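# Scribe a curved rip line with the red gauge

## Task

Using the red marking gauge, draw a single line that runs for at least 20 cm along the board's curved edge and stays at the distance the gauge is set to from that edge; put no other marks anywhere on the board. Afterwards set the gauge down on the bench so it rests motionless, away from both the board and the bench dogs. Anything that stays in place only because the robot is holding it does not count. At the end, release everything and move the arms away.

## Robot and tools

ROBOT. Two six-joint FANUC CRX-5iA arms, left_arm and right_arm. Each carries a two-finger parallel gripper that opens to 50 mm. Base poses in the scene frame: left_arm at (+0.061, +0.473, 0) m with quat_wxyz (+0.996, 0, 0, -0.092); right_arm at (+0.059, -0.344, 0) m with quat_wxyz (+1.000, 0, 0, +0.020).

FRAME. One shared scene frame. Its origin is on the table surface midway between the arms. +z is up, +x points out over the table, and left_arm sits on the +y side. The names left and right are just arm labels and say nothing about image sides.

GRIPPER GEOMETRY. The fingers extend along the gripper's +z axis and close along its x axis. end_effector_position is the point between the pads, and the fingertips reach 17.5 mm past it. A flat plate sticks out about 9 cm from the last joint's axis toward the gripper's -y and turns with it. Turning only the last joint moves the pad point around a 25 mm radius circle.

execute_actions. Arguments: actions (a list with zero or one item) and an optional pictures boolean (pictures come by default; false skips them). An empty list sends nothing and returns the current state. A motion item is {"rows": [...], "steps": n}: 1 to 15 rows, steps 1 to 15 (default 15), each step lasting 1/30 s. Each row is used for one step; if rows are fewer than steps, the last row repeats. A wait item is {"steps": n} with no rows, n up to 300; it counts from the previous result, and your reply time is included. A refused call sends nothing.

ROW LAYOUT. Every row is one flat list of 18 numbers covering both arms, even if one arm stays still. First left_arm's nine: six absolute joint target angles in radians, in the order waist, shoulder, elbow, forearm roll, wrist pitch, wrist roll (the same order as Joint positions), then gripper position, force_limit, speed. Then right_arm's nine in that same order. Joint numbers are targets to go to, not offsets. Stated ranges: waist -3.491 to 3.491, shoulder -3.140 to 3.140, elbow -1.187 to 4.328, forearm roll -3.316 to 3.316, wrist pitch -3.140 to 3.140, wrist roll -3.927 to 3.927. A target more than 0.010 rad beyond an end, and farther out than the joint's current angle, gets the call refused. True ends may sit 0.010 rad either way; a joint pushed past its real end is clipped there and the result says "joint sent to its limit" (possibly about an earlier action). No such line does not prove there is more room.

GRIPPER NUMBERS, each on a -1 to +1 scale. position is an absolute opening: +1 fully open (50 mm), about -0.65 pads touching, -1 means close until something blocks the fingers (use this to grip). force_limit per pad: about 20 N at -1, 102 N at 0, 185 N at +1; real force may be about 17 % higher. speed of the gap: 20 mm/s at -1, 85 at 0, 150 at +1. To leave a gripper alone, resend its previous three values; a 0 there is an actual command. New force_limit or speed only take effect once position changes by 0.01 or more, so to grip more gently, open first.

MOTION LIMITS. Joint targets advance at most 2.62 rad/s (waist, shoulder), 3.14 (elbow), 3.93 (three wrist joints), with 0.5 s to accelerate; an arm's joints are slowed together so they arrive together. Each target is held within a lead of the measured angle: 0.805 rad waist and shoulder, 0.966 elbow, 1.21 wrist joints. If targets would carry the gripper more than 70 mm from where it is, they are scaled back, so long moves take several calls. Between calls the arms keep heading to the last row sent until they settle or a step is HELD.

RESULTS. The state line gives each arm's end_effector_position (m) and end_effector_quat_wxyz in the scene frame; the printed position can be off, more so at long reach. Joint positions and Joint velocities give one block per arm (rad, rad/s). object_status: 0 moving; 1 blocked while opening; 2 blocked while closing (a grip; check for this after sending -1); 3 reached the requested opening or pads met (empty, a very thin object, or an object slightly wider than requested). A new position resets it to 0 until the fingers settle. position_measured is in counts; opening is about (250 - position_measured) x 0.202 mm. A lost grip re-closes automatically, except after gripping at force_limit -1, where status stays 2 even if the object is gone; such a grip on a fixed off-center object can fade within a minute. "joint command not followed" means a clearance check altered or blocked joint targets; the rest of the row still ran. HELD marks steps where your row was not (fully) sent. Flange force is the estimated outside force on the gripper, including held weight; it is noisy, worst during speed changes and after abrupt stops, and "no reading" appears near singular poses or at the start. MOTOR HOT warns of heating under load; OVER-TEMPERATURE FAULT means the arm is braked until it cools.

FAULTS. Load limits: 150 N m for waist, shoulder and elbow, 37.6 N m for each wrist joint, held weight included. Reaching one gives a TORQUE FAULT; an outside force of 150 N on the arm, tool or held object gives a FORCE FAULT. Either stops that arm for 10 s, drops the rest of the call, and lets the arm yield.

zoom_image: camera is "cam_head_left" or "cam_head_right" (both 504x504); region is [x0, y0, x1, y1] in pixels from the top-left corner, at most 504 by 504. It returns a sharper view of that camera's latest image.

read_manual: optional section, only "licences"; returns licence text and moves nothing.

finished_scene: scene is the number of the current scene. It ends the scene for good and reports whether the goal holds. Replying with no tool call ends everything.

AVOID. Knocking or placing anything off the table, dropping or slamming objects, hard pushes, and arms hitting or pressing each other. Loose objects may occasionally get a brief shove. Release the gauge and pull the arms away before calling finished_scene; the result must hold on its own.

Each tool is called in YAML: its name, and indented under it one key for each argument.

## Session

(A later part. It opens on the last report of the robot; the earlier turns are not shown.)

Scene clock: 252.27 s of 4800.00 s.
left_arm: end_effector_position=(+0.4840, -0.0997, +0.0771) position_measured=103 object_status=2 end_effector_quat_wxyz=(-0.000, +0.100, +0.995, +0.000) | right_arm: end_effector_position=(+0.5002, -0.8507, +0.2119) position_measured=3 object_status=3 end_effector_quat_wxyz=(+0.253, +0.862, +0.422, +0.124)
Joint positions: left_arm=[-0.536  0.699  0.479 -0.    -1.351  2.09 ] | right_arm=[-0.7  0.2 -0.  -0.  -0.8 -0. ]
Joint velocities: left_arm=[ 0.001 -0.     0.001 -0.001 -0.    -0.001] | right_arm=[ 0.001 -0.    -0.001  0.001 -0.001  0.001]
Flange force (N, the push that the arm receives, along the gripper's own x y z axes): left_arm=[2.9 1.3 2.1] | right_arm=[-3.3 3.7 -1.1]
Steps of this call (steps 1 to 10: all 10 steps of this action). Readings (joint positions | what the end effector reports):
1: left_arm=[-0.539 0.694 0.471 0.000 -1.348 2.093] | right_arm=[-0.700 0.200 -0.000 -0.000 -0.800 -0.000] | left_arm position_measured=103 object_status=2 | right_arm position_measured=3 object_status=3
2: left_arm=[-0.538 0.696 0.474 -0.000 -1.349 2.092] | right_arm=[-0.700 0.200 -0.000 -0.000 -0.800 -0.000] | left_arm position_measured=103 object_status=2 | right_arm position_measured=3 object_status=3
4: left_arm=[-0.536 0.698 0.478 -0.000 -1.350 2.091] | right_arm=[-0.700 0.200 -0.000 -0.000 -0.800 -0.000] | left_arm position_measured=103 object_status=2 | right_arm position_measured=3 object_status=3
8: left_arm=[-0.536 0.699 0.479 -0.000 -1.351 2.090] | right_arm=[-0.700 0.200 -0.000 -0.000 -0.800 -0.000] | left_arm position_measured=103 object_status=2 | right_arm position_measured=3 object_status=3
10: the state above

execute_actions:
  actions:
    - {"rows":[[-0.5334,0.7029,0.4855,0,-1.3534,2.0877,-1,-0.3,-0.3,-0.7,0.2,0.0,0,-0.8,0,1,0,0]],"steps":10}
  pictures: false

execute_actions:
  actions:
    - {"rows":[[-0.5314,0.7062,0.4908,0,-1.3554,2.0857,-1,-0.3,-0.3,-0.7,0.2,0.0,0,-0.8,0,1,0,0]],"steps":10}

zoom_image:
  camera: "cam_head_left"
  region: [260,170,330,240]

Scene clock: 260.40 s of 4800.00 s.
left_arm: end_effector_position=(+0.4865, -0.0996, +0.0771) position_measured=103 object_status=2 end_effector_quat_wxyz=(-0.000, +0.100, +0.995, +0.000) | right_arm: end_effector_position=(+0.5002, -0.8507, +0.2119) position_measured=3 object_status=3 end_effector_quat_wxyz=(+0.253, +0.862, +0.422, +0.124)
Joint positions: left_arm=[-0.533  0.703  0.485  0.    -1.353  2.088] | right_arm=[-0.7  0.2 -0.  -0.  -0.8 -0. ]
Joint velocities: left_arm=[ 0.001  0.002  0.001  0.    -0.    -0.   ] | right_arm=[-0.001  0.     0.    -0.    -0.001 -0.002]
Flange force (N, the push that the arm receives, along the gripper's own x y z axes): left_arm=[9.4 2.1 1.6] | right_arm=[-3.3 4.0 -0.5]
Steps of this call (steps 1 to 15: the robot went on to your last target; steps 16 to 90: nothing new was sent; then 4.80 s passed at rest; steps 91 to 100: all 10 steps of this action). Readings (joint positions | what the end effector reports):
91: left_arm=[-0.536 0.699 0.479 -0.000 -1.351 2.090] | right_arm=[-0.700 0.200 -0.000 0.000 -0.800 0.000] | left_arm position_measured=103 object_status=2 | right_arm position_measured=3 object_status=3
92: left_arm=[-0.535 0.700 0.482 -0.000 -1.352 2.089] | right_arm=[-0.700 0.200 -0.000 -0.000 -0.800 -0.000] | left_arm position_measured=103 object_status=2 | right_arm position_measured=3 object_status=3
94: left_arm=[-0.534 0.702 0.484 -0.000 -1.353 2.088] | right_arm=[-0.700 0.200 -0.000 -0.000 -0.800 -0.000] | left_arm position_measured=103 object_status=2 | right_arm position_measured=3 object_status=3
98: left_arm=[-0.533 0.703 0.485 0.000 -1.353 2.088] | right_arm=[-0.700 0.200 -0.000 -0.000 -0.800 -0.000] | left_arm position_measured=103 object_status=2 | right_arm position_measured=3 object_status=3
100: the state above

Scene clock: 260.73 s of 4800.00 s.
left_arm: end_effector_position=(+0.4884, -0.0996, +0.0771) position_measured=103 object_status=2 end_effector_quat_wxyz=(-0.000, +0.100, +0.995, -0.000) | right_arm: end_effector_position=(+0.5002, -0.8507, +0.2119) position_measured=3 object_status=3 end_effector_quat_wxyz=(+0.253, +0.862, +0.422, +0.124)
Joint positions: left_arm=[-0.532  0.706  0.491  0.    -1.356  2.086] | right_arm=[-0.7  0.2  0.  -0.  -0.8 -0. ]
Joint velocities: left_arm=[0.001 0.003 0.    0.    0.    0.002] | right_arm=[-0.     0.    -0.     0.001 -0.     0.   ]
Flange force (N, the push that the arm receives, along the gripper's own x y z axes): left_arm=[35.6 -3.7 -13.7] | right_arm=[-3.0 3.0 -1.3]
Steps of this call (steps 1 to 10: all 10 steps of this action). Readings (joint positions | what the end effector reports):
1: left_arm=[-0.533 0.703 0.486 0.000 -1.354 2.088] | right_arm=[-0.700 0.200 0.000 -0.000 -0.800 -0.000] | left_arm position_measured=103 object_status=2 | right_arm position_measured=3 object_status=3
2: left_arm=[-0.533 0.704 0.488 0.000 -1.355 2.087] | right_arm=[-0.700 0.200 0.000 -0.000 -0.800 0.000] | left_arm position_measured=103 object_status=2 | right_arm position_measured=3 object_status=3
4: left_arm=[-0.532 0.706 0.490 0.000 -1.355 2.086] | right_arm=[-0.700 0.200 -0.000 -0.000 -0.800 -0.000] | left_arm position_measured=103 object_status=2 | right_arm position_measured=3 object_status=3
8: left_arm=[-0.532 0.706 0.491 0.000 -1.356 2.086] | right_arm=[-0.700 0.200 -0.000 -0.000 -0.800 -0.000] | left_arm position_measured=103 object_status=2 | right_arm position_measured=3 object_status=3
10: the state above

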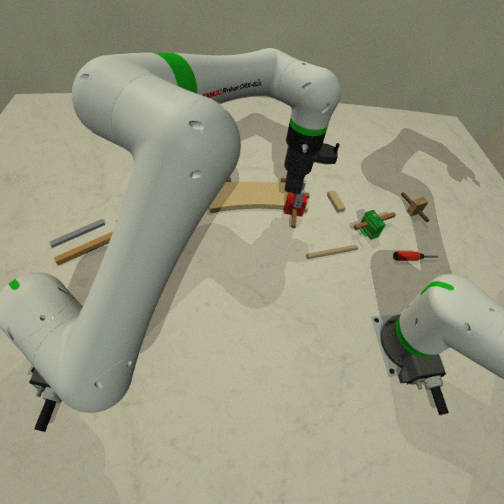

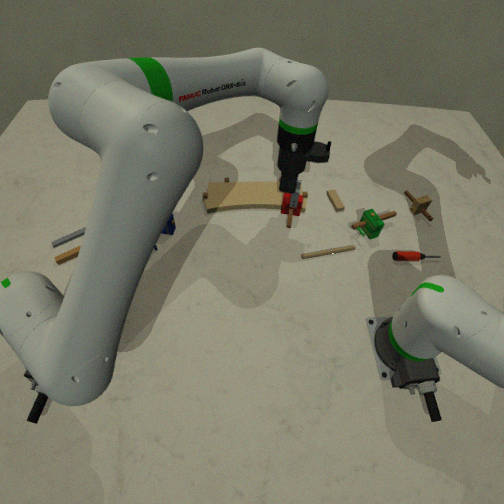

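Region (260, 170, 330, 240) of cam_head_left's 504x504 image, scaled by 7.200, with more detail than that image has.

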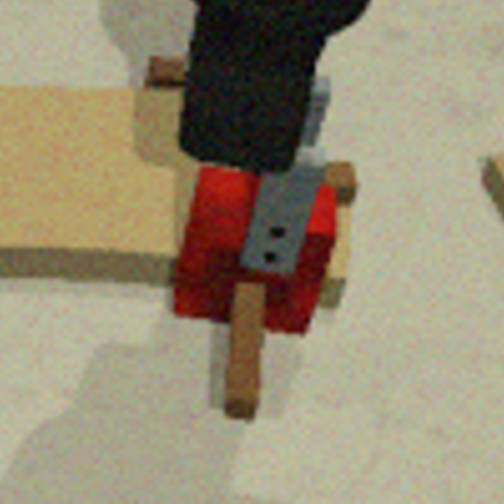

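execute_actions:
  actions:
    - {"rows":[[-0.5334,0.7041,0.4827,0,-1.3494,2.1027,-1,-0.3,-0.3,-0.7,0.2,0.0,0,-0.8,0,1,0,0]],"steps":10}
  pictures: false

execute_actions:
  actions:
    - {"rows":[[-0.5334,0.7053,0.4799,0,-1.3454,2.1027,-1,-0.3,-0.3,-0.7,0.2,0.0,0,-0.8,0,1,0,0]],"steps":10}
  pictures: false

Scene clock: 272.50 s of 4800.00 s.
left_arm: end_effector_position=(+0.4871, -0.0995, +0.0749) position_measured=103 object_status=2 end_effector_quat_wxyz=(+0.000, +0.093, +0.996, +0.000) | right_arm: end_effector_position=(+0.5002, -0.8507, +0.2119) position_measured=3 object_status=3 end_effector_quat_wxyz=(+0.253, +0.862, +0.422, +0.124)
Joint positions: left_arm=[-0.533  0.704  0.483 -0.    -1.349  2.103] | right_arm=[-0.7  0.2 -0.  -0.  -0.8 -0. ]
Joint velocities: left_arm=[-0.    -0.001 -0.001  0.     0.     0.001] | right_arm=[-0.001  0.     0.    -0.001  0.001 -0.002]
Flange force (N, the push that the arm receives, along the gripper's own x y z axes): left_arm=[12.1 1.4 -0.2] | right_arm=[-2.9 4.1 -0.6]
Steps of this call (steps 1 to 15: the robot went on to your last target; steps 16 to 90: nothing new was sent; then 8.43 s passed at rest; steps 91 to 100: all 10 steps of this action). Readings (joint positions | what the end effector reports):
91: left_arm=[-0.531 0.706 0.491 -0.000 -1.355 2.086] | right_arm=[-0.700 0.200 -0.000 -0.000 -0.800 -0.000] | left_arm position_measured=103 object_status=2 | right_arm position_measured=3 object_status=3
92: left_arm=[-0.532 0.706 0.488 -0.000 -1.353 2.091] | right_arm=[-0.700 0.200 0.000 -0.000 -0.800 -0.000] | left_arm position_measured=103 object_status=2 | right_arm position_measured=3 object_status=3
94: left_arm=[-0.532 0.705 0.484 -0.000 -1.350 2.100] | right_arm=[-0.700 0.200 -0.000 -0.000 -0.800 -0.000] | left_arm position_measured=103 object_status=2 | right_arm position_measured=3 object_status=3
98: left_arm=[-0.533 0.704 0.483 -0.000 -1.349 2.102] | right_arm=[-0.700 0.200 -0.000 -0.000 -0.800 -0.000] | left_arm position_measured=103 object_status=2 | right_arm position_measured=3 object_status=3
100: the state above

Scene clock: 272.83 s of 4800.00 s.
left_arm: end_effector_position=(+0.4869, -0.0997, +0.0731) position_measured=103 object_status=2 end_effector_quat_wxyz=(+0.000, +0.093, +0.996, -0.000) | right_arm: end_effector_position=(+0.5002, -0.8507, +0.2119) position_measured=3 object_status=3 end_effector_quat_wxyz=(+0.253, +0.862, +0.422, +0.124)
Joint positions: left_arm=[-0.533  0.705  0.48  -0.    -1.345  2.103] | right_arm=[-0.7  0.2  0.  -0.  -0.8 -0. ]
Joint velocities: left_arm=[ 0.     0.     0.    -0.     0.    -0.001] | right_arm=[-0.001  0.    -0.001 -0.    -0.001 -0.   ]
Flange force (N, the push that the arm receives, along the gripper's own x y z axes): left_arm=[9.3 3.1 -0.6] | right_arm=[-3.2 3.4 -1.5]
Steps of this call (steps 1 to 10: all 10 steps of this action). Readings (joint positions | what the end effector reports):
1: left_arm=[-0.533 0.704 0.483 -0.000 -1.349 2.103] | right_arm=[-0.700 0.200 -0.000 -0.000 -0.800 -0.000] | left_arm position_measured=103 object_status=2 | right_arm position_measured=3 object_status=3
2: left_arm=[-0.533 0.704 0.482 -0.000 -1.348 2.103] | right_arm=[-0.700 0.200 -0.000 -0.000 -0.800 -0.000] | left_arm position_measured=103 object_status=2 | right_arm position_measured=3 object_status=3
4: left_arm=[-0.533 0.705 0.480 -0.000 -1.346 2.103] | right_arm=[-0.700 0.200 -0.000 -0.000 -0.800 -0.000] | left_arm position_measured=103 object_status=2 | right_arm position_measured=3 object_status=3
8: left_arm=[-0.533 0.705 0.480 -0.000 -1.345 2.103] | right_arm=[-0.700 0.200 0.000 -0.000 -0.800 -0.000] | left_arm position_measured=103 object_status=2 | right_arm position_measured=3 object_status=3
10: the state above

execute_actions:
  actions:
    - {"rows":[[-0.5334,0.706,0.4786,0,-1.3434,2.1027,-1,-0.3,-0.3,-0.7,0.2,0.0,0,-0.8,0,1,0,0]],"steps":10}
  pictures: false

execute_actions:
  actions:
    - {"rows":[[-0.5334,0.7067,0.4773,0,-1.3414,2.1027,-1,-0.3,-0.3,-0.7,0.2,0.0,0,-0.8,0,1,0,0]],"steps":10}
  pictures: false

Scene clock: 286.33 s of 4800.00 s.
left_arm: end_effector_position=(+0.4869, -0.0997, +0.0721) position_measured=103 object_status=2 end_effector_quat_wxyz=(-0.000, +0.093, +0.996, -0.000) | right_arm: end_effector_position=(+0.5002, -0.8507, +0.2119) position_measured=3 object_status=3 end_effector_quat_wxyz=(+0.253, +0.862, +0.422, +0.124)
Joint positions: left_arm=[-0.533  0.706  0.479  0.    -1.343  2.103] | right_arm=[-0.7  0.2 -0.  -0.  -0.8 -0. ]
Joint velocities: left_arm=[ 0.001  0.001 -0.001 -0.001  0.    -0.   ] | right_arm=[-0.     0.    -0.001 -0.     0.001  0.001]
Flange force (N, the push that the arm receives, along the gripper's own x y z axes): left_arm=[7.7 3.0 0.2] | right_arm=[-4.0 3.8 0.3]
Steps of this call (steps 1 to 15: the robot went on to your last target; steps 16 to 90: nothing new was sent; then 10.17 s passed at rest; steps 91 to 100: all 10 steps of this action). Readings (joint positions | what the end effector reports):
91: left_arm=[-0.533 0.705 0.480 0.000 -1.345 2.103] | right_arm=[-0.700 0.200 0.000 -0.000 -0.800 -0.000] | left_arm position_measured=103 object_status=2 | right_arm position_measured=3 object_status=3
92: left_arm=[-0.533 0.706 0.479 0.000 -1.345 2.103] | right_arm=[-0.700 0.200 -0.000 -0.000 -0.800 0.000] | left_arm position_measured=103 object_status=2 | right_arm position_measured=3 object_status=3
94: left_arm=[-0.533 0.706 0.479 0.000 -1.344 2.103] | right_arm=[-0.700 0.200 -0.000 -0.000 -0.800 0.000] | left_arm position_measured=103 object_status=2 | right_arm position_measured=3 object_status=3
98: left_arm=[-0.533 0.706 0.479 0.000 -1.343 2.103] | right_arm=[-0.700 0.200 -0.000 0.000 -0.800 -0.000] | left_arm position_measured=103 object_status=2 | right_arm position_measured=3 object_status=3
100: the state above

Scene clock: 286.67 s of 4800.00 s.
left_arm: end_effector_position=(+0.4869, -0.0997, +0.0710) position_measured=103 object_status=2 end_effector_quat_wxyz=(+0.000, +0.093, +0.996, -0.000) | right_arm: end_effector_position=(+0.5002, -0.8507, +0.2119) position_measured=3 object_status=3 end_effector_quat_wxyz=(+0.253, +0.862, +0.422, +0.124)
Joint positions: left_arm=[-0.533  0.707  0.477  0.    -1.341  2.103] | right_arm=[-0.7  0.2 -0.  -0.  -0.8  0. ]
Joint velocities: left_arm=[-0.002  0.002 -0.001  0.     0.    -0.002] | right_arm=[ 0. -0. -0. -0. -0.  0.]
Flange force (N, the push that the arm receives, along the gripper's own x y z axes): left_arm=[9.2 3.2 -0.4] | right_arm=[-2.5 3.4 -1.1]
Steps of this call (steps 1 to 10: all 10 steps of this action). Readings (joint positions | what the end effector reports):
1: left_arm=[-0.533 0.706 0.478 0.000 -1.343 2.103] | right_arm=[-0.700 0.200 -0.000 -0.000 -0.800 0.000] | left_arm position_measured=103 object_status=2 | right_arm position_measured=3 object_status=3
2: left_arm=[-0.533 0.706 0.478 0.000 -1.342 2.103] | right_arm=[-0.700 0.200 -0.000 -0.000 -0.800 -0.000] | left_arm position_measured=103 object_status=2 | right_arm position_measured=3 object_status=3
4: left_arm=[-0.533 0.707 0.477 0.000 -1.342 2.103] | right_arm=[-0.700 0.200 -0.000 -0.000 -0.800 -0.000] | left_arm position_measured=103 object_status=2 | right_arm position_measured=3 object_status=3
8: left_arm=[-0.533 0.707 0.477 0.000 -1.341 2.103] | right_arm=[-0.700 0.200 -0.000 -0.000 -0.800 -0.000] | left_arm position_measured=103 object_status=2 | right_arm position_measured=3 object_status=3
10: the state above

execute_actions:
  actions:
    - {"rows":[[-0.5334,0.7074,0.476,0,-1.3394,2.1027,-1,-0.3,-0.3,-0.7,0.2,0.0,0,-0.8,0,1,0,0]],"steps":10}
  pictures: false

execute_actions:
  actions:
    - {"rows":[[-0.5334,0.7081,0.4747,0,-1.3374,2.1027,-1,-0.3,-0.3,-0.7,0.2,0.0,0,-0.8,0,1,0,0]],"steps":10}
  pictures: false

Scene clock: 292.47 s of 4800.00 s.
left_arm: end_effector_position=(+0.4870, -0.0998, +0.0701) position_measured=103 object_status=2 end_effector_quat_wxyz=(+0.000, +0.093, +0.996, -0.000) | right_arm: end_effector_position=(+0.5002, -0.8507, +0.2119) position_measured=3 object_status=3 end_effector_quat_wxyz=(+0.253, +0.862, +0.422, +0.124)
Joint positions: left_arm=[-0.533  0.707  0.476  0.    -1.339  2.103] | right_arm=[-0.7  0.2 -0.  -0.  -0.8 -0. ]
Joint velocities: left_arm=[-0.     0.002 -0.    -0.001  0.     0.001] | right_arm=[-0.     0.    -0.     0.     0.     0.002]
Flange force (N, the push that the arm receives, along the gripper's own x y z axes): left_arm=[18.2 5.7 -19.8] | right_arm=[-3.0 2.8 -1.5]
Steps of this call (steps 1 to 15: the robot went on to your last target; steps 16 to 90: nothing new was sent; then 2.47 s passed at rest; steps 91 to 100: all 10 steps of this action). Readings (joint positions | what the end effector reports):
91: left_arm=[-0.533 0.707 0.477 0.000 -1.341 2.103] | right_arm=[-0.700 0.200 -0.000 -0.000 -0.800 -0.000] | left_arm position_measured=103 object_status=2 | right_arm position_measured=3 object_status=3
92: left_arm=[-0.533 0.707 0.477 0.000 -1.341 2.103] | right_arm=[-0.700 0.200 -0.000 -0.000 -0.800 -0.000] | left_arm position_measured=103 object_status=2 | right_arm position_measured=3 object_status=3
94: left_arm=[-0.533 0.707 0.476 0.000 -1.340 2.103] | right_arm=[-0.700 0.200 -0.000 -0.000 -0.800 -0.000] | left_arm position_measured=103 object_status=2 | right_arm position_measured=3 object_status=3
98: left_arm=[-0.533 0.707 0.476 0.000 -1.339 2.103] | right_arm=[-0.700 0.200 -0.000 -0.000 -0.800 -0.000] | left_arm position_measured=103 object_status=2 | right_arm position_measured=3 object_status=3
100: the state above

Scene clock: 292.80 s of 4800.00 s.
left_arm: end_effector_position=(+0.4870, -0.0998, +0.0691) position_measured=103 object_status=2 end_effector_quat_wxyz=(+0.000, +0.093, +0.996, -0.000) | right_arm: end_effector_position=(+0.5002, -0.8507, +0.2119) position_measured=3 object_status=3 end_effector_quat_wxyz=(+0.253, +0.862, +0.422, +0.124)
Joint positions: left_arm=[-0.533  0.708  0.475  0.    -1.337  2.103] | right_arm=[-0.7  0.2 -0.  -0.  -0.8 -0. ]
Joint velocities: left_arm=[ 0.     0.001 -0.001  0.     0.    -0.001] | right_arm=[-0.     0.    -0.     0.001 -0.    -0.   ]
Flange force (N, the push that the arm receives, along the gripper's own x y z axes): left_arm=[28.7 3.2 -41.6] | right_arm=[-2.5 2.7 -0.7]
Steps of this call (steps 1 to 10: all 10 steps of this action). Readings (joint positions | what the end effector reports):
1: left_arm=[-0.533 0.707 0.476 0.000 -1.339 2.103] | right_arm=[-0.700 0.200 0.000 -0.000 -0.800 0.000] | left_arm position_measured=103 object_status=2 | right_arm position_measured=3 object_status=3
2: left_arm=[-0.533 0.708 0.475 0.000 -1.339 2.103] | right_arm=[-0.700 0.200 -0.000 -0.000 -0.800 -0.000] | left_arm position_measured=103 object_status=2 | right_arm position_measured=3 object_status=3
4: left_arm=[-0.533 0.708 0.475 0.000 -1.338 2.103] | right_arm=[-0.700 0.200 0.000 -0.000 -0.800 -0.000] | left_arm position_measured=103 object_status=2 | right_arm position_measured=3 object_status=3
8: left_arm=[-0.533 0.708 0.475 0.000 -1.337 2.103] | right_arm=[-0.700 0.200 -0.000 -0.000 -0.800 0.000] | left_arm position_measured=103 object_status=2 | right_arm position_measured=3 object_status=3
10: the state above

Back off to ~12 N.

execute_actions:
  actions:
    - {"rows":[[-0.5334,0.7073,0.4763,0,-1.3398,2.1027,-1,-0.3,-0.3,-0.7,0.2,0.0,0,-0.8,0,1,0,0]],"steps":10}
  pictures: false

Scene clock: 298.93 s of 4800.00 s.
left_arm: end_effector_position=(+0.4870, -0.0996, +0.0699) position_measured=103 object_status=2 end_effector_quat_wxyz=(-0.000, +0.093, +0.996, +0.000) | right_arm: end_effector_position=(+0.5002, -0.8507, +0.2119) position_measured=3 object_status=3 end_effector_quat_wxyz=(+0.253, +0.862, +0.422, +0.124)
Joint positions: left_arm=[-0.533  0.708  0.476 -0.    -1.34   2.103] | right_arm=[-0.7  0.2 -0.  -0.  -0.8 -0. ]
Joint velocities: left_arm=[ 0.001 -0.002  0.001 -0.    -0.     0.001] | right_arm=[-0.    -0.    -0.     0.001  0.    -0.001]
Flange force (N, the push that the arm receives, along the gripper's own x y z axes): left_arm=[19.1 1.5 -16.0] | right_arm=[-3.4 4.2 -0.5]
Steps of this call (steps 1 to 15: the robot went on to your last target; steps 16 to 90: nothing new was sent; then 2.80 s passed at rest; steps 91 to 100: all 10 steps of this action). Readings (joint positions | what the end effector reports):
91: left_arm=[-0.533 0.708 0.475 -0.000 -1.338 2.103] | right_arm=[-0.700 0.200 0.000 -0.000 -0.800 -0.000] | left_arm position_measured=103 object_status=2 | right_arm position_measured=3 object_status=3
92: left_arm=[-0.533 0.708 0.475 -0.000 -1.338 2.103] | right_arm=[-0.700 0.200 -0.000 -0.000 -0.800 -0.000] | left_arm position_measured=103 object_status=2 | right_arm position_measured=3 object_status=3
94: left_arm=[-0.533 0.708 0.476 -0.000 -1.339 2.103] | right_arm=[-0.700 0.200 -0.000 -0.000 -0.800 -0.000] | left_arm position_measured=103 object_status=2 | right_arm position_measured=3 object_status=3
98: left_arm=[-0.533 0.708 0.476 -0.000 -1.340 2.103] | right_arm=[-0.700 0.200 -0.000 -0.000 -0.800 -0.000] | left_arm position_measured=103 object_status=2 | right_arm position_measured=3 object_status=3
100: the state above

execute_actions:
  actions:
    - {"rows":[[-0.5173,0.682,0.4353,0,-1.3241,2.1113,-1,-0.3,-0.3,-0.7,0.2,0.0,0,-0.8,0,1,0,0]],"steps":10}
  pictures: false

execute_actions:
  actions:
    - {"rows":[[-0.501,0.6569,0.3949,0,-1.3088,2.1195,-1,-0.3,-0.3,-0.7,0.2,0.0,0,-0.8,0,1,0,0]],"steps":12}

zoom_image:
  camera: "cam_head_right"
  region: [260,170,330,240]

Scene clock: 327.43 s of 4800.00 s.
left_arm: end_effector_position=(+0.4890, -0.0868, +0.0703) position_measured=103 object_status=2 end_effector_quat_wxyz=(-0.000, +0.081, +0.997, -0.000) | right_arm: end_effector_position=(+0.5002, -0.8507, +0.2119) position_measured=3 object_status=3 end_effector_quat_wxyz=(+0.253, +0.862, +0.422, +0.124)
Joint positions: left_arm=[-0.517  0.682  0.436  0.    -1.324  2.111] | right_arm=[-0.7  0.2 -0.  -0.  -0.8 -0. ]
Joint velocities: left_arm=[ 0.001 -0.003 -0.004 -0.     0.001  0.002] | right_arm=[-0.     0.001 -0.    -0.    -0.    -0.   ]
Flange force (N, the push that the arm receives, along the gripper's own x y z axes): left_arm=[10.4 -5.0 -11.4] | right_arm=[-4.0 5.9 -0.5]
Steps of this call (steps 1 to 15: the robot went on to your last target; steps 16 to 90: nothing new was sent; then 25.17 s passed at rest; steps 91 to 100: all 10 steps of this action). Readings (joint positions | what the end effector reports):
91: left_arm=[-0.533 0.707 0.476 0.000 -1.340 2.103] | right_arm=[-0.700 0.200 -0.000 -0.000 -0.800 -0.000] | left_arm position_measured=103 object_status=2 | right_arm position_measured=3 object_status=3
92: left_arm=[-0.531 0.703 0.470 0.000 -1.337 2.104] | right_arm=[-0.700 0.200 -0.000 -0.000 -0.800 -0.000] | left_arm position_measured=103 object_status=2 | right_arm position_measured=3 object_status=3
94: left_arm=[-0.522 0.690 0.448 0.000 -1.329 2.109] | right_arm=[-0.700 0.200 -0.000 -0.000 -0.800 -0.000] | left_arm position_measured=103 object_status=2 | right_arm position_measured=3 object_status=3
98: left_arm=[-0.518 0.682 0.436 0.000 -1.324 2.111] | right_arm=[-0.700 0.200 -0.000 -0.000 -0.800 -0.000] | left_arm position_measured=103 object_status=2 | right_arm position_measured=3 object_status=3
100: the state above

Scene clock: 327.83 s of 4800.00 s.
left_arm: end_effector_position=(+0.4907, -0.0736, +0.0703) position_measured=103 object_status=2 end_effector_quat_wxyz=(-0.000, +0.068, +0.998, -0.000) | right_arm: end_effector_position=(+0.5002, -0.8507, +0.2119) position_measured=3 object_status=3 end_effector_quat_wxyz=(+0.253, +0.862, +0.422, +0.124)
Joint positions: left_arm=[-0.501  0.657  0.395  0.    -1.309  2.119] | right_arm=[-0.7  0.2 -0.  -0.  -0.8 -0. ]
Joint velocities: left_arm=[ 0.002  0.002 -0.     0.001  0.     0.001] | right_arm=[ 0.    -0.     0.     0.    -0.001  0.002]
Flange force (N, the push that the arm receives, along the gripper's own x y z axes): left_arm=[13.3 -8.4 -9.8] | right_arm=[-3.6 3.5 -1.6]
Steps of this call (steps 1 to 12: all 12 steps of this action). Readings (joint positions | what the end effector reports):
1: left_arm=[-0.517 0.682 0.435 0.000 -1.324 2.111] | right_arm=[-0.700 0.200 0.000 -0.000 -0.800 0.000] | left_arm position_measured=103 object_status=2 | right_arm position_measured=3 object_status=3
2: left_arm=[-0.515 0.678 0.429 0.000 -1.322 2.113] | right_arm=[-0.700 0.200 -0.000 -0.000 -0.800 -0.000] | left_arm position_measured=103 object_status=2 | right_arm position_measured=3 object_status=3
4: left_arm=[-0.506 0.664 0.407 0.000 -1.314 2.117] | right_arm=[-0.700 0.200 -0.000 -0.000 -0.800 -0.000] | left_arm position_measured=103 object_status=2 | right_arm position_measured=3 object_status=3
8: left_arm=[-0.501 0.657 0.395 0.000 -1.309 2.119] | right_arm=[-0.700 0.200 -0.000 -0.000 -0.800 -0.000] | left_arm position_measured=103 object_status=2 | right_arm position_measured=3 object_status=3
12: the state above

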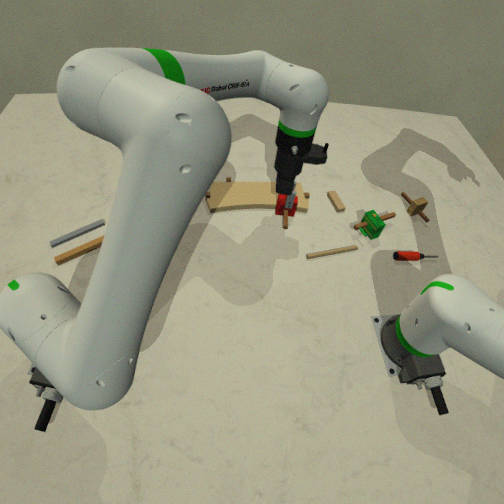

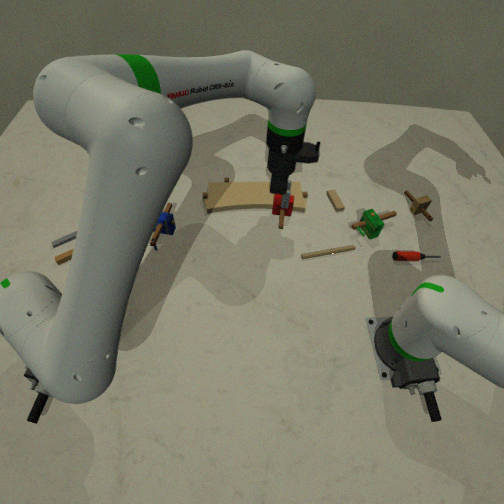

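Region (260, 170, 330, 240) of cam_head_right's 504x504 image, scaled by 7.200, with more detail than that image has.

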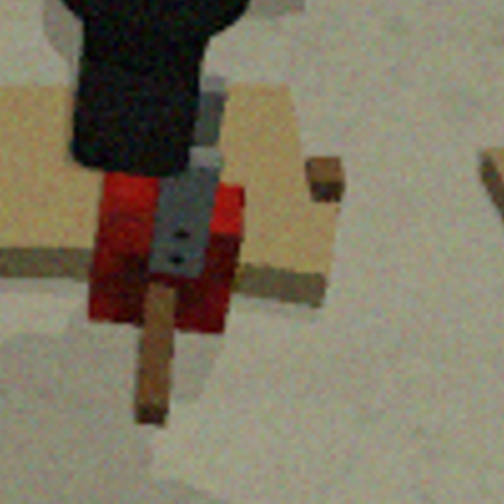

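execute_actions:
  actions:
    - {"rows":[[-0.4845,0.6324,0.3548,0,-1.2932,2.1275,-1,-0.3,-0.3,-0.7,0.2,0.0,0,-0.8,0,1,0,0]],"steps":10}

zoom_image:
  camera: "cam_head_right"
  region: [275,178,311,214]

Scene clock: 334.93 s of 4800.00 s.
left_arm: end_effector_position=(+0.4922, -0.0604, +0.0699) position_measured=103 object_status=2 end_effector_quat_wxyz=(+0.000, +0.056, +0.998, -0.000) | right_arm: end_effector_position=(+0.5002, -0.8507, +0.2119) position_measured=3 object_status=3 end_effector_quat_wxyz=(+0.253, +0.862, +0.422, +0.124)
Joint positions: left_arm=[-0.485  0.632  0.355 -0.    -1.293  2.127] | right_arm=[-0.7  0.2 -0.  -0.  -0.8 -0. ]
Joint velocities: left_arm=[ 0.002 -0.001 -0.005 -0.     0.001  0.001] | right_arm=[ 0.  0.  0. -0. -0. -0.]
Flange force (N, the push that the arm receives, along the gripper's own x y z axes): left_arm=[21.4 -12.9 -17.1] | right_arm=[-3.6 4.8 -1.1]
Steps of this call (steps 1 to 15: the robot went on to your last target; steps 16 to 90: nothing new was sent; then 3.77 s passed at rest; steps 91 to 100: all 10 steps of this action). Readings (joint positions | what the end effector reports):
91: left_arm=[-0.501 0.656 0.394 0.000 -1.308 2.120] | right_arm=[-0.700 0.200 -0.000 -0.000 -0.800 -0.000] | left_arm position_measured=103 object_status=2 | right_arm position_measured=3 object_status=3
92: left_arm=[-0.498 0.653 0.388 0.000 -1.306 2.121] | right_arm=[-0.700 0.200 -0.000 -0.000 -0.800 0.000] | left_arm position_measured=103 object_status=2 | right_arm position_measured=3 object_status=3
94: left_arm=[-0.489 0.640 0.367 -0.000 -1.298 2.125] | right_arm=[-0.700 0.200 -0.000 -0.000 -0.800 -0.000] | left_arm position_measured=103 object_status=2 | right_arm position_measured=3 object_status=3
98: left_arm=[-0.485 0.633 0.355 0.000 -1.293 2.127] | right_arm=[-0.700 0.200 -0.000 -0.000 -0.800 -0.000] | left_arm position_measured=103 object_status=2 | right_arm position_measured=3 object_status=3
100: the state above

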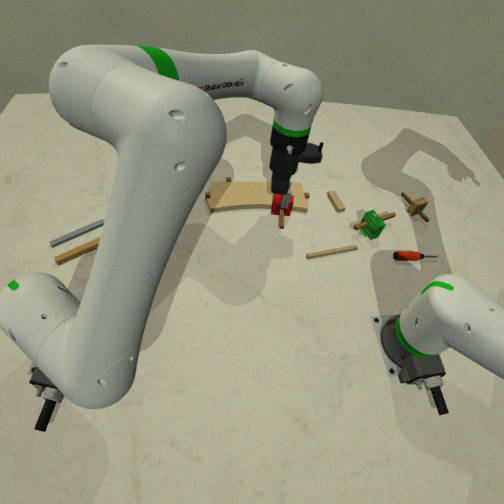

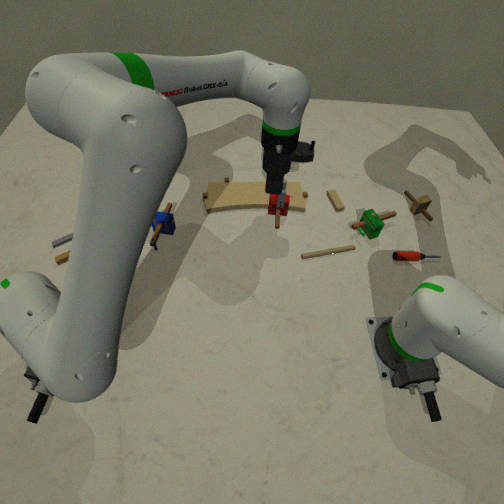

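Region (275, 178, 311, 214) of cam_head_right's 504x504 image, scaled by 14.000, with more detail than that image has.

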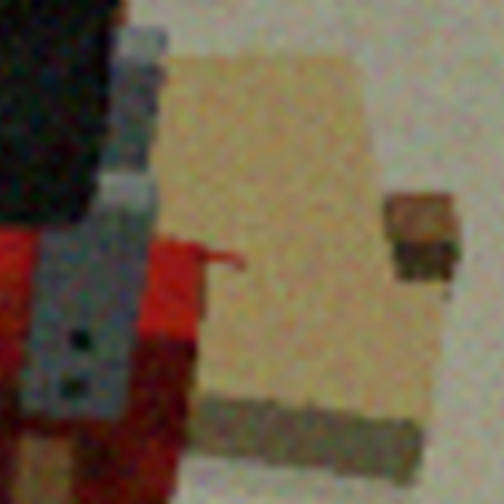

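execute_actions:
  actions:
    - {"rows":[[-0.4679,0.6076,0.316,0,-1.2792,2.1353,-1,-0.3,-0.3,-0.7,0.2,0.0,0,-0.8,0,1,0,0]],"steps":9}
  pictures: false

execute_actions:
  actions:
    - {"rows":[[-0.451,0.5831,0.2778,0,-1.2655,2.1427,-1,-0.3,-0.3,-0.7,0.2,0.0,0,-0.8,0,1,0,0]],"steps":9}
  pictures: false

execute_actions:
  actions:
    - {"rows":[[-0.4339,0.5589,0.2403,0,-1.2522,2.1499,-1,-0.3,-0.3,-0.7,0.2,0.0,0,-0.8,0,1,0,0]],"steps":9}
  pictures: false

Scene clock: 348.67 s of 4800.00 s.
left_arm: end_effector_position=(+0.4933, -0.0471, +0.0700) position_measured=103 object_status=2 end_effector_quat_wxyz=(-0.000, +0.044, +0.999, +0.000) | right_arm: end_effector_position=(+0.5002, -0.8507, +0.2119) position_measured=3 object_status=3 end_effector_quat_wxyz=(+0.253, +0.862, +0.422, +0.124)
Joint positions: left_arm=[-0.468  0.608  0.316 -0.    -1.279  2.135] | right_arm=[-0.7  0.2 -0.  -0.  -0.8 -0. ]
Joint velocities: left_arm=[ 0.001 -0.005 -0.005 -0.     0.002  0.003] | right_arm=[ 0.    -0.     0.     0.001 -0.001 -0.001]
Flange force (N, the push that the arm receives, along the gripper's own x y z axes): left_arm=[20.2 -11.0 -18.1] | right_arm=[-3.4 3.8 -0.7]
Steps of this call (steps 1 to 15: the robot went on to your last target; steps 16 to 90: nothing new was sent; then 10.43 s passed at rest; steps 91 to 99: all 9 steps of this action). Readings (joint positions | what the end effector reports):
91: left_arm=[-0.484 0.632 0.354 0.000 -1.293 2.128] | right_arm=[-0.700 0.200 -0.000 -0.000 -0.800 -0.000] | left_arm position_measured=103 object_status=2 | right_arm position_measured=3 object_status=3
92: left_arm=[-0.482 0.629 0.348 -0.000 -1.291 2.129] | right_arm=[-0.700 0.200 0.000 -0.000 -0.800 -0.000] | left_arm position_measured=103 object_status=2 | right_arm position_measured=3 object_status=3
94: left_arm=[-0.473 0.615 0.327 0.000 -1.283 2.133] | right_arm=[-0.700 0.200 -0.000 -0.000 -0.800 -0.000] | left_arm position_measured=103 object_status=2 | right_arm position_measured=3 object_status=3
98: left_arm=[-0.468 0.608 0.317 0.000 -1.279 2.135] | right_arm=[-0.700 0.200 -0.000 -0.000 -0.800 0.000] | left_arm position_measured=103 object_status=2 | right_arm position_measured=3 object_status=3
99: the state above

Scene clock: 348.97 s of 4800.00 s.
left_arm: end_effector_position=(+0.4941, -0.0338, +0.0700) position_measured=103 object_status=2 end_effector_quat_wxyz=(+0.000, +0.032, +0.999, -0.000) | right_arm: end_effector_position=(+0.5002, -0.8507, +0.2119) position_measured=3 object_status=3 end_effector_quat_wxyz=(+0.253, +0.862, +0.422, +0.124)
Joint positions: left_arm=[-0.451  0.583  0.278 -0.    -1.266  2.143] | right_arm=[-0.7  0.2 -0.  -0.  -0.8 -0. ]
Joint velocities: left_arm=[ 0.002 -0.004 -0.005 -0.     0.002  0.   ] | right_arm=[-0.001 -0.001 -0.     0.    -0.    -0.001]
Flange force (N, the push that the arm receives, along the gripper's own x y z axes): left_arm=[20.8 -11.7 -13.7] | right_arm=[-2.6 3.2 -1.0]
Steps of this call (steps 1 to 9: all 9 steps of this action). Readings (joint positions | what the end effector reports):
1: left_arm=[-0.468 0.607 0.315 -0.000 -1.279 2.135] | right_arm=[-0.700 0.200 -0.000 -0.000 -0.800 -0.000] | left_arm position_measured=103 object_status=2 | right_arm position_measured=3 object_status=3
2: left_arm=[-0.465 0.604 0.310 -0.000 -1.277 2.137] | right_arm=[-0.700 0.200 -0.000 -0.000 -0.800 -0.000] | left_arm position_measured=103 object_status=2 | right_arm position_measured=3 object_status=3
4: left_arm=[-0.456 0.590 0.289 0.000 -1.270 2.141] | right_arm=[-0.700 0.200 -0.000 -0.000 -0.800 0.000] | left_arm position_measured=103 object_status=2 | right_arm position_measured=3 object_status=3
8: left_arm=[-0.451 0.583 0.278 -0.000 -1.266 2.143] | right_arm=[-0.700 0.200 -0.000 -0.000 -0.800 -0.000] | left_arm position_measured=103 object_status=2 | right_arm position_measured=3 object_status=3
9: the state above

Scene clock: 349.27 s of 4800.00 s.
left_arm: end_effector_position=(+0.4947, -0.0205, +0.0699) position_measured=103 object_status=2 end_effector_quat_wxyz=(+0.000, +0.020, +1.000, -0.000) | right_arm: end_effector_position=(+0.5002, -0.8507, +0.2119) position_measured=3 object_status=3 end_effector_quat_wxyz=(+0.253, +0.862, +0.422, +0.124)
Joint positions: left_arm=[-0.434  0.559  0.241  0.    -1.252  2.15 ] | right_arm=[-0.7  0.2 -0.  -0.  -0.8 -0. ]
Joint velocities: left_arm=[ 0.003 -0.003 -0.004 -0.001  0.002  0.001] | right_arm=[-0.001 -0.    -0.    -0.001  0.001  0.002]
Flange force (N, the push that the arm receives, along the gripper's own x y z axes): left_arm=[24.4 -12.0 -16.3] | right_arm=[-3.1 2.5 -0.9]
Steps of this call (steps 1 to 9: all 9 steps of this action). Readings (joint positions | what the end effector reports):
1: left_arm=[-0.451 0.583 0.277 -0.000 -1.265 2.143] | right_arm=[-0.700 0.200 -0.000 -0.000 -0.800 -0.000] | left_arm position_measured=103 object_status=2 | right_arm position_measured=3 object_status=3
2: left_arm=[-0.448 0.579 0.271 0.000 -1.263 2.144] | right_arm=[-0.700 0.200 -0.000 -0.000 -0.800 0.000] | left_arm position_measured=103 object_status=2 | right_arm position_measured=3 object_status=3
4: left_arm=[-0.439 0.566 0.251 0.000 -1.256 2.148] | right_arm=[-0.700 0.200 -0.000 -0.000 -0.800 -0.000] | left_arm position_measured=103 object_status=2 | right_arm position_measured=3 object_status=3
8: left_arm=[-0.434 0.559 0.241 -0.000 -1.252 2.150] | right_arm=[-0.700 0.200 -0.000 -0.000 -0.800 0.000] | left_arm position_measured=103 object_status=2 | right_arm position_measured=3 object_status=3
9: the state above

execute_actions:
  actions:
    - {"rows":[[-0.4171,0.5347,0.2034,0,-1.2395,2.1568,-1,-0.3,-0.3,-0.7,0.2,0.0,0,-0.8,0,1,0,0]],"steps":9}
  pictures: false

execute_actions:
  actions:
    - {"rows":[[-0.3997,0.5107,0.1672,0,-1.2273,2.1634,-1,-0.3,-0.3,-0.7,0.2,0.0,0,-0.8,0,1,0,0]],"steps":9}
  pictures: false

execute_actions:
  actions:
    - {"rows":[[-0.382,0.4867,0.1314,0,-1.2155,2.1697,-1,-0.3,-0.3,-0.7,0.2,0.0,0,-0.8,0,1,0,0]],"steps":9}
  pictures: false

execute_actions:
  actions:
    - {"rows":[[-0.364,0.4626,0.096,0,-1.2042,2.1758,-1,-0.3,-0.3,-0.7,0.2,0.0,0,-0.8,0,1,0,0]],"steps":9}

zoom_image:
  camera: "cam_head_right"
  region: [230,170,320,230]

Scene clock: 367.93 s of 4800.00 s.
left_arm: end_effector_position=(+0.4947, -0.0073, +0.0699) position_measured=103 object_status=2 end_effector_quat_wxyz=(+0.000, +0.008, +1.000, -0.000) | right_arm: end_effector_position=(+0.5002, -0.8507, +0.2119) position_measured=3 object_status=3 end_effector_quat_wxyz=(+0.253, +0.862, +0.422, +0.124)
Joint positions: left_arm=[-0.417  0.535  0.204 -0.    -1.24   2.157] | right_arm=[-0.7  0.2 -0.  -0.  -0.8 -0. ]
Joint velocities: left_arm=[ 0.001 -0.003 -0.006  0.001  0.001  0.001] | right_arm=[-0.    -0.001 -0.     0.    -0.    -0.001]
Flange force (N, the push that the arm receives, along the gripper's own x y z axes): left_arm=[26.2 -5.5 -14.6] | right_arm=[-3.4 4.5 -1.6]
Steps of this call (steps 1 to 15: the robot went on to your last target; steps 16 to 90: nothing new was sent; then 15.37 s passed at rest; steps 91 to 99: all 9 steps of this action). Readings (joint positions | what the end effector reports):
91: left_arm=[-0.434 0.558 0.240 0.000 -1.252 2.150] | right_arm=[-0.700 0.200 0.000 -0.000 -0.800 -0.000] | left_arm position_measured=103 object_status=2 | right_arm position_measured=3 object_status=3
92: left_arm=[-0.431 0.555 0.234 0.000 -1.250 2.151] | right_arm=[-0.700 0.200 -0.000 -0.000 -0.800 -0.000] | left_arm position_measured=103 object_status=2 | right_arm position_measured=3 object_status=3
94: left_arm=[-0.422 0.541 0.214 -0.000 -1.243 2.155] | right_arm=[-0.700 0.200 -0.000 -0.000 -0.800 -0.000] | left_arm position_measured=103 object_status=2 | right_arm position_measured=3 object_status=3
98: left_arm=[-0.417 0.535 0.204 -0.000 -1.240 2.157] | right_arm=[-0.700 0.200 -0.000 -0.000 -0.800 -0.000] | left_arm position_measured=103 object_status=2 | right_arm position_measured=3 object_status=3
99: the state above

Scene clock: 368.23 s of 4800.00 s.
left_arm: end_effector_position=(+0.4946, +0.0059, +0.0699) position_measured=103 object_status=2 end_effector_quat_wxyz=(+0.000, -0.004, +1.000, -0.000) | right_arm: end_effector_position=(+0.5002, -0.8507, +0.2119) position_measured=3 object_status=3 end_effector_quat_wxyz=(+0.253, +0.862, +0.422, +0.124)
Joint positions: left_arm=[-0.4    0.511  0.168  0.    -1.227  2.163] | right_arm=[-0.7  0.2 -0.   0.  -0.8 -0. ]
Joint velocities: left_arm=[ 0.002 -0.004 -0.005 -0.001  0.001 -0.001] | right_arm=[ 0. -0.  0.  0.  0.  0.]
Flange force (N, the push that the arm receives, along the gripper's own x y z axes): left_arm=[19.3 -16.1 -13.4] | right_arm=[-4.0 3.7 -1.0]
Steps of this call (steps 1 to 9: all 9 steps of this action). Readings (joint positions | what the end effector reports):
1: left_arm=[-0.417 0.534 0.203 0.000 -1.239 2.157] | right_arm=[-0.700 0.200 -0.000 -0.000 -0.800 -0.000] | left_arm position_measured=103 object_status=2 | right_arm position_measured=3 object_status=3
2: left_arm=[-0.414 0.531 0.197 -0.000 -1.237 2.158] | right_arm=[-0.700 0.200 -0.000 -0.000 -0.800 -0.000] | left_arm position_measured=103 object_status=2 | right_arm position_measured=3 object_status=3
4: left_arm=[-0.404 0.517 0.177 0.000 -1.231 2.162] | right_arm=[-0.700 0.200 -0.000 -0.000 -0.800 -0.000] | left_arm position_measured=103 object_status=2 | right_arm position_measured=3 object_status=3
8: left_arm=[-0.400 0.511 0.168 0.000 -1.227 2.163] | right_arm=[-0.700 0.200 -0.000 -0.000 -0.800 -0.000] | left_arm position_measured=103 object_status=2 | right_arm position_measured=3 object_status=3
9: the state above

Scene clock: 368.53 s of 4800.00 s.
left_arm: end_effector_position=(+0.4942, +0.0193, +0.0698) position_measured=103 object_status=2 end_effector_quat_wxyz=(+0.000, -0.016, +1.000, -0.000) | right_arm: end_effector_position=(+0.5002, -0.8507, +0.2119) position_measured=3 object_status=3 end_effector_quat_wxyz=(+0.253, +0.862, +0.422, +0.124)
Joint positions: left_arm=[-0.382  0.487  0.132 -0.    -1.216  2.17 ] | right_arm=[-0.7  0.2  0.  -0.  -0.8  0. ]
Joint velocities: left_arm=[ 0.003 -0.005 -0.004 -0.001  0.001  0.003] | right_arm=[ 0.    -0.    -0.     0.001  0.     0.   ]
Flange force (N, the push that the arm receives, along the gripper's own x y z axes): left_arm=[29.4 -11.1 -12.8] | right_arm=[-2.9 3.1 -1.2]
Steps of this call (steps 1 to 9: all 9 steps of this action). Readings (joint positions | what the end effector reports):
1: left_arm=[-0.399 0.510 0.167 -0.000 -1.227 2.164] | right_arm=[-0.700 0.200 -0.000 -0.000 -0.800 -0.000] | left_arm position_measured=103 object_status=2 | right_arm position_measured=3 object_status=3
2: left_arm=[-0.397 0.506 0.161 -0.000 -1.225 2.165] | right_arm=[-0.700 0.200 -0.000 -0.000 -0.800 -0.000] | left_arm position_measured=103 object_status=2 | right_arm position_measured=3 object_status=3
4: left_arm=[-0.387 0.493 0.141 -0.000 -1.219 2.168] | right_arm=[-0.700 0.200 -0.000 -0.000 -0.800 -0.000] | left_arm position_measured=103 object_status=2 | right_arm position_measured=3 object_status=3
8: left_arm=[-0.382 0.487 0.132 0.000 -1.216 2.170] | right_arm=[-0.700 0.200 -0.000 -0.000 -0.800 0.000] | left_arm position_measured=103 object_status=2 | right_arm position_measured=3 object_status=3
9: the state above

Scene clock: 368.83 s of 4800.00 s.
left_arm: end_effector_position=(+0.4934, +0.0326, +0.0698) position_measured=103 object_status=2 end_effector_quat_wxyz=(+0.000, -0.028, +1.000, -0.000) | right_arm: end_effector_position=(+0.5002, -0.8507, +0.2119) position_measured=3 object_status=3 end_effector_quat_wxyz=(+0.253, +0.862, +0.422, +0.124)
Joint positions: left_arm=[-0.364  0.463  0.096 -0.    -1.204  2.176] | right_arm=[-0.7  0.2 -0.  -0.  -0.8 -0. ]
Joint velocities: left_arm=[ 0.003 -0.002 -0.005 -0.001  0.001 -0.001] | right_arm=[ 0.    -0.001  0.     0.    -0.    -0.   ]
Flange force (N, the push that the arm receives, along the gripper's own x y z axes): left_arm=[29.1 -11.2 -14.3] | right_arm=[-3.8 4.3 -0.4]
Steps of this call (steps 1 to 9: all 9 steps of this action). Readings (joint positions | what the end effector reports):
1: left_arm=[-0.382 0.486 0.131 0.000 -1.215 2.170] | right_arm=[-0.700 0.200 -0.000 -0.000 -0.800 -0.000] | left_arm position_measured=103 object_status=2 | right_arm position_measured=3 object_status=3
2: left_arm=[-0.379 0.482 0.125 -0.000 -1.213 2.171] | right_arm=[-0.700 0.200 -0.000 -0.000 -0.800 0.000] | left_arm position_measured=103 object_status=2 | right_arm position_measured=3 object_status=3
4: left_arm=[-0.369 0.469 0.105 0.000 -1.207 2.174] | right_arm=[-0.700 0.200 0.000 -0.000 -0.800 -0.000] | left_arm position_measured=103 object_status=2 | right_arm position_measured=3 object_status=3
8: left_arm=[-0.364 0.463 0.097 0.000 -1.204 2.176] | right_arm=[-0.700 0.200 -0.000 -0.000 -0.800 -0.000] | left_arm position_measured=103 object_status=2 | right_arm position_measured=3 object_status=3
9: the state above

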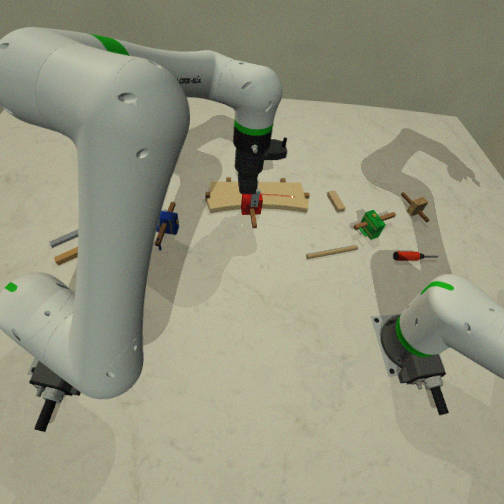

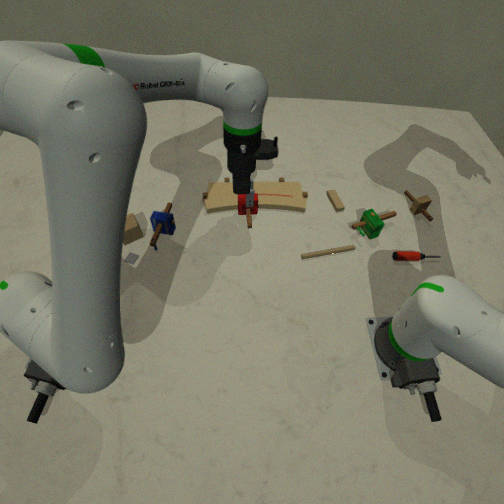

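Region (230, 170, 320, 230) of cam_head_right's 504x504 image, scaled by 5.600, with more detail than that image has.

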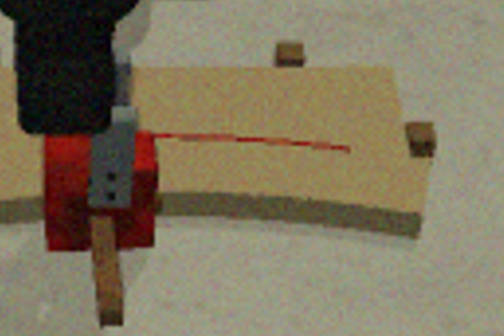

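execute_actions:
  actions:
    - {"rows":[[-0.3464,0.4378,0.0599,0,-1.1929,2.1826,-1,-0.3,-0.3,-0.7,0.2,0.0,0,-0.8,0,1,0,0]],"steps":9}
  pictures: false

execute_actions:
  actions:
    - {"rows":[[-0.3282,0.4136,0.0254,0,-1.1826,2.1881,-1,-0.3,-0.3,-0.7,0.2,0.0,0,-0.8,0,1,0,0]],"steps":9}
  pictures: false

execute_actions:
  actions:
    - {"rows":[[-0.3097,0.3896,-0.0084,0,-1.1728,2.1933,-1,-0.3,-0.3,-0.7,0.2,0.0,0,-0.8,0,1,0,0]],"steps":9}
  pictures: false

execute_actions:
  actions:
    - {"rows":[[-0.291,0.3655,-0.0418,0,-1.1635,2.1982,-1,-0.3,-0.3,-0.7,0.2,0.0,0,-0.8,0,1,0,0]],"steps":9}
  pictures: false

Scene clock: 379.80 s of 4800.00 s.
left_arm: end_effector_position=(+0.4919, +0.0459, +0.0697) position_measured=103 object_status=2 end_effector_quat_wxyz=(+0.000, -0.041, +0.999, -0.000) | right_arm: end_effector_position=(+0.5002, -0.8507, +0.2119) position_measured=3 object_status=3 end_effector_quat_wxyz=(+0.253, +0.862, +0.422, +0.124)
Joint positions: left_arm=[-0.346  0.438  0.06  -0.    -1.193  2.183] | right_arm=[-0.7  0.2 -0.   0.  -0.8  0. ]
Joint velocities: left_arm=[ 0.002 -0.006 -0.004  0.     0.001  0.001] | right_arm=[-0. -0. -0. -0.  0.  0.]
Flange force (N, the push that the arm receives, along the gripper's own x y z axes): left_arm=[25.2 -4.3 -12.0] | right_arm=[-3.1 3.1 -0.6]
Steps of this call (steps 1 to 15: the robot went on to your last target; steps 16 to 90: nothing new was sent; then 7.67 s passed at rest; steps 91 to 99: all 9 steps of this action). Readings (joint positions | what the end effector reports):
91: left_arm=[-0.364 0.462 0.095 0.000 -1.204 2.176] | right_arm=[-0.700 0.200 -0.000 -0.000 -0.800 -0.000] | left_arm position_measured=103 object_status=2 | right_arm position_measured=3 object_status=3
92: left_arm=[-0.361 0.458 0.090 0.000 -1.202 2.177] | right_arm=[-0.700 0.200 -0.000 0.000 -0.800 -0.000] | left_arm position_measured=103 object_status=2 | right_arm position_measured=3 object_status=3
94: left_arm=[-0.351 0.445 0.070 -0.000 -1.196 2.181] | right_arm=[-0.700 0.200 0.000 -0.000 -0.800 -0.000] | left_arm position_measured=103 object_status=2 | right_arm position_measured=3 object_status=3
98: left_arm=[-0.347 0.438 0.060 -0.000 -1.193 2.183] | right_arm=[-0.700 0.200 -0.000 -0.000 -0.800 -0.000] | left_arm position_measured=103 object_status=2 | right_arm position_measured=3 object_status=3
99: the state above

Scene clock: 380.10 s of 4800.00 s.
left_arm: end_effector_position=(+0.4904, +0.0590, +0.0697) position_measured=103 object_status=2 end_effector_quat_wxyz=(+0.000, -0.052, +0.999, -0.000) | right_arm: end_effector_position=(+0.5002, -0.8507, +0.2119) position_measured=3 object_status=3 end_effector_quat_wxyz=(+0.253, +0.862, +0.422, +0.124)
Joint positions: left_arm=[-0.328  0.414  0.026 -0.    -1.183  2.188] | right_arm=[-0.7  0.2  0.  -0.  -0.8 -0. ]
Joint velocities: left_arm=[ 0.002 -0.003 -0.004 -0.002  0.001 -0.   ] | right_arm=[-0.    -0.     0.    -0.     0.001 -0.001]
Flange force (N, the push that the arm receives, along the gripper's own x y z axes): left_arm=[15.2 -12.3 -14.3] | right_arm=[-2.7 2.3 -1.8]
Steps of this call (steps 1 to 9: all 9 steps of this action). Readings (joint positions | what the end effector reports):
1: left_arm=[-0.346 0.437 0.059 -0.000 -1.193 2.183] | right_arm=[-0.700 0.200 -0.000 -0.000 -0.800 -0.000] | left_arm position_measured=103 object_status=2 | right_arm position_measured=3 object_status=3
2: left_arm=[-0.343 0.433 0.054 0.000 -1.191 2.184] | right_arm=[-0.700 0.200 -0.000 0.000 -0.800 0.000] | left_arm position_measured=103 object_status=2 | right_arm position_measured=3 object_status=3
4: left_arm=[-0.333 0.420 0.034 -0.000 -1.185 2.187] | right_arm=[-0.700 0.200 -0.000 -0.000 -0.800 0.000] | left_arm position_measured=103 object_status=2 | right_arm position_measured=3 object_status=3
8: left_arm=[-0.328 0.414 0.026 -0.000 -1.183 2.188] | right_arm=[-0.700 0.200 -0.000 -0.000 -0.800 -0.000] | left_arm position_measured=103 object_status=2 | right_arm position_measured=3 object_status=3
9: the state above

Scene clock: 380.40 s of 4800.00 s.
left_arm: end_effector_position=(+0.4887, +0.0721, +0.0696) position_measured=103 object_status=2 end_effector_quat_wxyz=(+0.000, -0.064, +0.998, +0.000) | right_arm: end_effector_position=(+0.5002, -0.8507, +0.2119) position_measured=3 object_status=3 end_effector_quat_wxyz=(+0.253, +0.862, +0.422, +0.124)
Joint positions: left_arm=[-0.31   0.39  -0.008 -0.    -1.173  2.193] | right_arm=[-0.7  0.2 -0.  -0.  -0.8 -0. ]
Joint velocities: left_arm=[ 0.002 -0.003 -0.004  0.     0.001 -0.001] | right_arm=[ 0.    -0.     0.     0.    -0.001 -0.002]
Flange force (N, the push that the arm receives, along the gripper's own x y z axes): left_arm=[19.9 -7.3 -12.3] | right_arm=[-2.2 2.4 -1.2]
Steps of this call (steps 1 to 9: all 9 steps of this action). Readings (joint positions | what the end effector reports):
1: left_arm=[-0.328 0.413 0.025 -0.000 -1.182 2.188] | right_arm=[-0.700 0.200 -0.000 -0.000 -0.800 -0.000] | left_arm position_measured=103 object_status=2 | right_arm position_measured=3 object_status=3
2: left_arm=[-0.325 0.409 0.019 -0.000 -1.181 2.189] | right_arm=[-0.700 0.200 -0.000 0.000 -0.800 0.000] | left_arm position_measured=103 object_status=2 | right_arm position_measured=3 object_status=3
4: left_arm=[-0.314 0.396 0.000 -0.000 -1.175 2.192] | right_arm=[-0.700 0.200 -0.000 -0.000 -0.800 -0.000] | left_arm position_measured=103 object_status=2 | right_arm position_measured=3 object_status=3
8: left_arm=[-0.310 0.390 -0.008 -0.000 -1.173 2.193] | right_arm=[-0.700 0.200 0.000 -0.000 -0.800 0.000] | left_arm position_measured=103 object_status=2 | right_arm position_measured=3 object_status=3
9: the state above

Scene clock: 380.70 s of 4800.00 s.
left_arm: end_effector_position=(+0.4867, +0.0851, +0.0696) position_measured=103 object_status=2 end_effector_quat_wxyz=(+0.000, -0.076, +0.997, +0.000) | right_arm: end_effector_position=(+0.5002, -0.8507, +0.2119) position_measured=3 object_status=3 end_effector_quat_wxyz=(+0.253, +0.862, +0.422, +0.124)
Joint positions: left_arm=[-0.291  0.366 -0.042 -0.    -1.164  2.198] | right_arm=[-0.7  0.2 -0.  -0.  -0.8 -0. ]
Joint velocities: left_arm=[ 0.003 -0.001 -0.004  0.     0.001  0.001] | right_arm=[-0.    -0.     0.    -0.    -0.001 -0.001]
Flange force (N, the push that the arm receives, along the gripper's own x y z axes): left_arm=[13.5 -6.8 -11.2] | right_arm=[-2.8 2.4 -0.5]
Steps of this call (steps 1 to 9: all 9 steps of this action). Readings (joint positions | what the end effector reports):
1: left_arm=[-0.309 0.389 -0.009 -0.000 -1.173 2.193] | right_arm=[-0.700 0.200 -0.000 -0.000 -0.800 0.000] | left_arm position_measured=103 object_status=2 | right_arm position_measured=3 object_status=3
2: left_arm=[-0.306 0.385 -0.015 -0.000 -1.171 2.194] | right_arm=[-0.700 0.200 -0.000 -0.000 -0.800 -0.000] | left_arm position_measured=103 object_status=2 | right_arm position_measured=3 object_status=3
4: left_arm=[-0.296 0.372 -0.033 -0.000 -1.166 2.197] | right_arm=[-0.700 0.200 -0.000 -0.000 -0.800 -0.000] | left_arm position_measured=103 object_status=2 | right_arm position_measured=3 object_status=3
8: left_arm=[-0.291 0.366 -0.041 -0.000 -1.164 2.198] | right_arm=[-0.700 0.200 -0.000 0.000 -0.800 0.000] | left_arm position_measured=103 object_status=2 | right_arm position_measured=3 object_status=3
9: the state above


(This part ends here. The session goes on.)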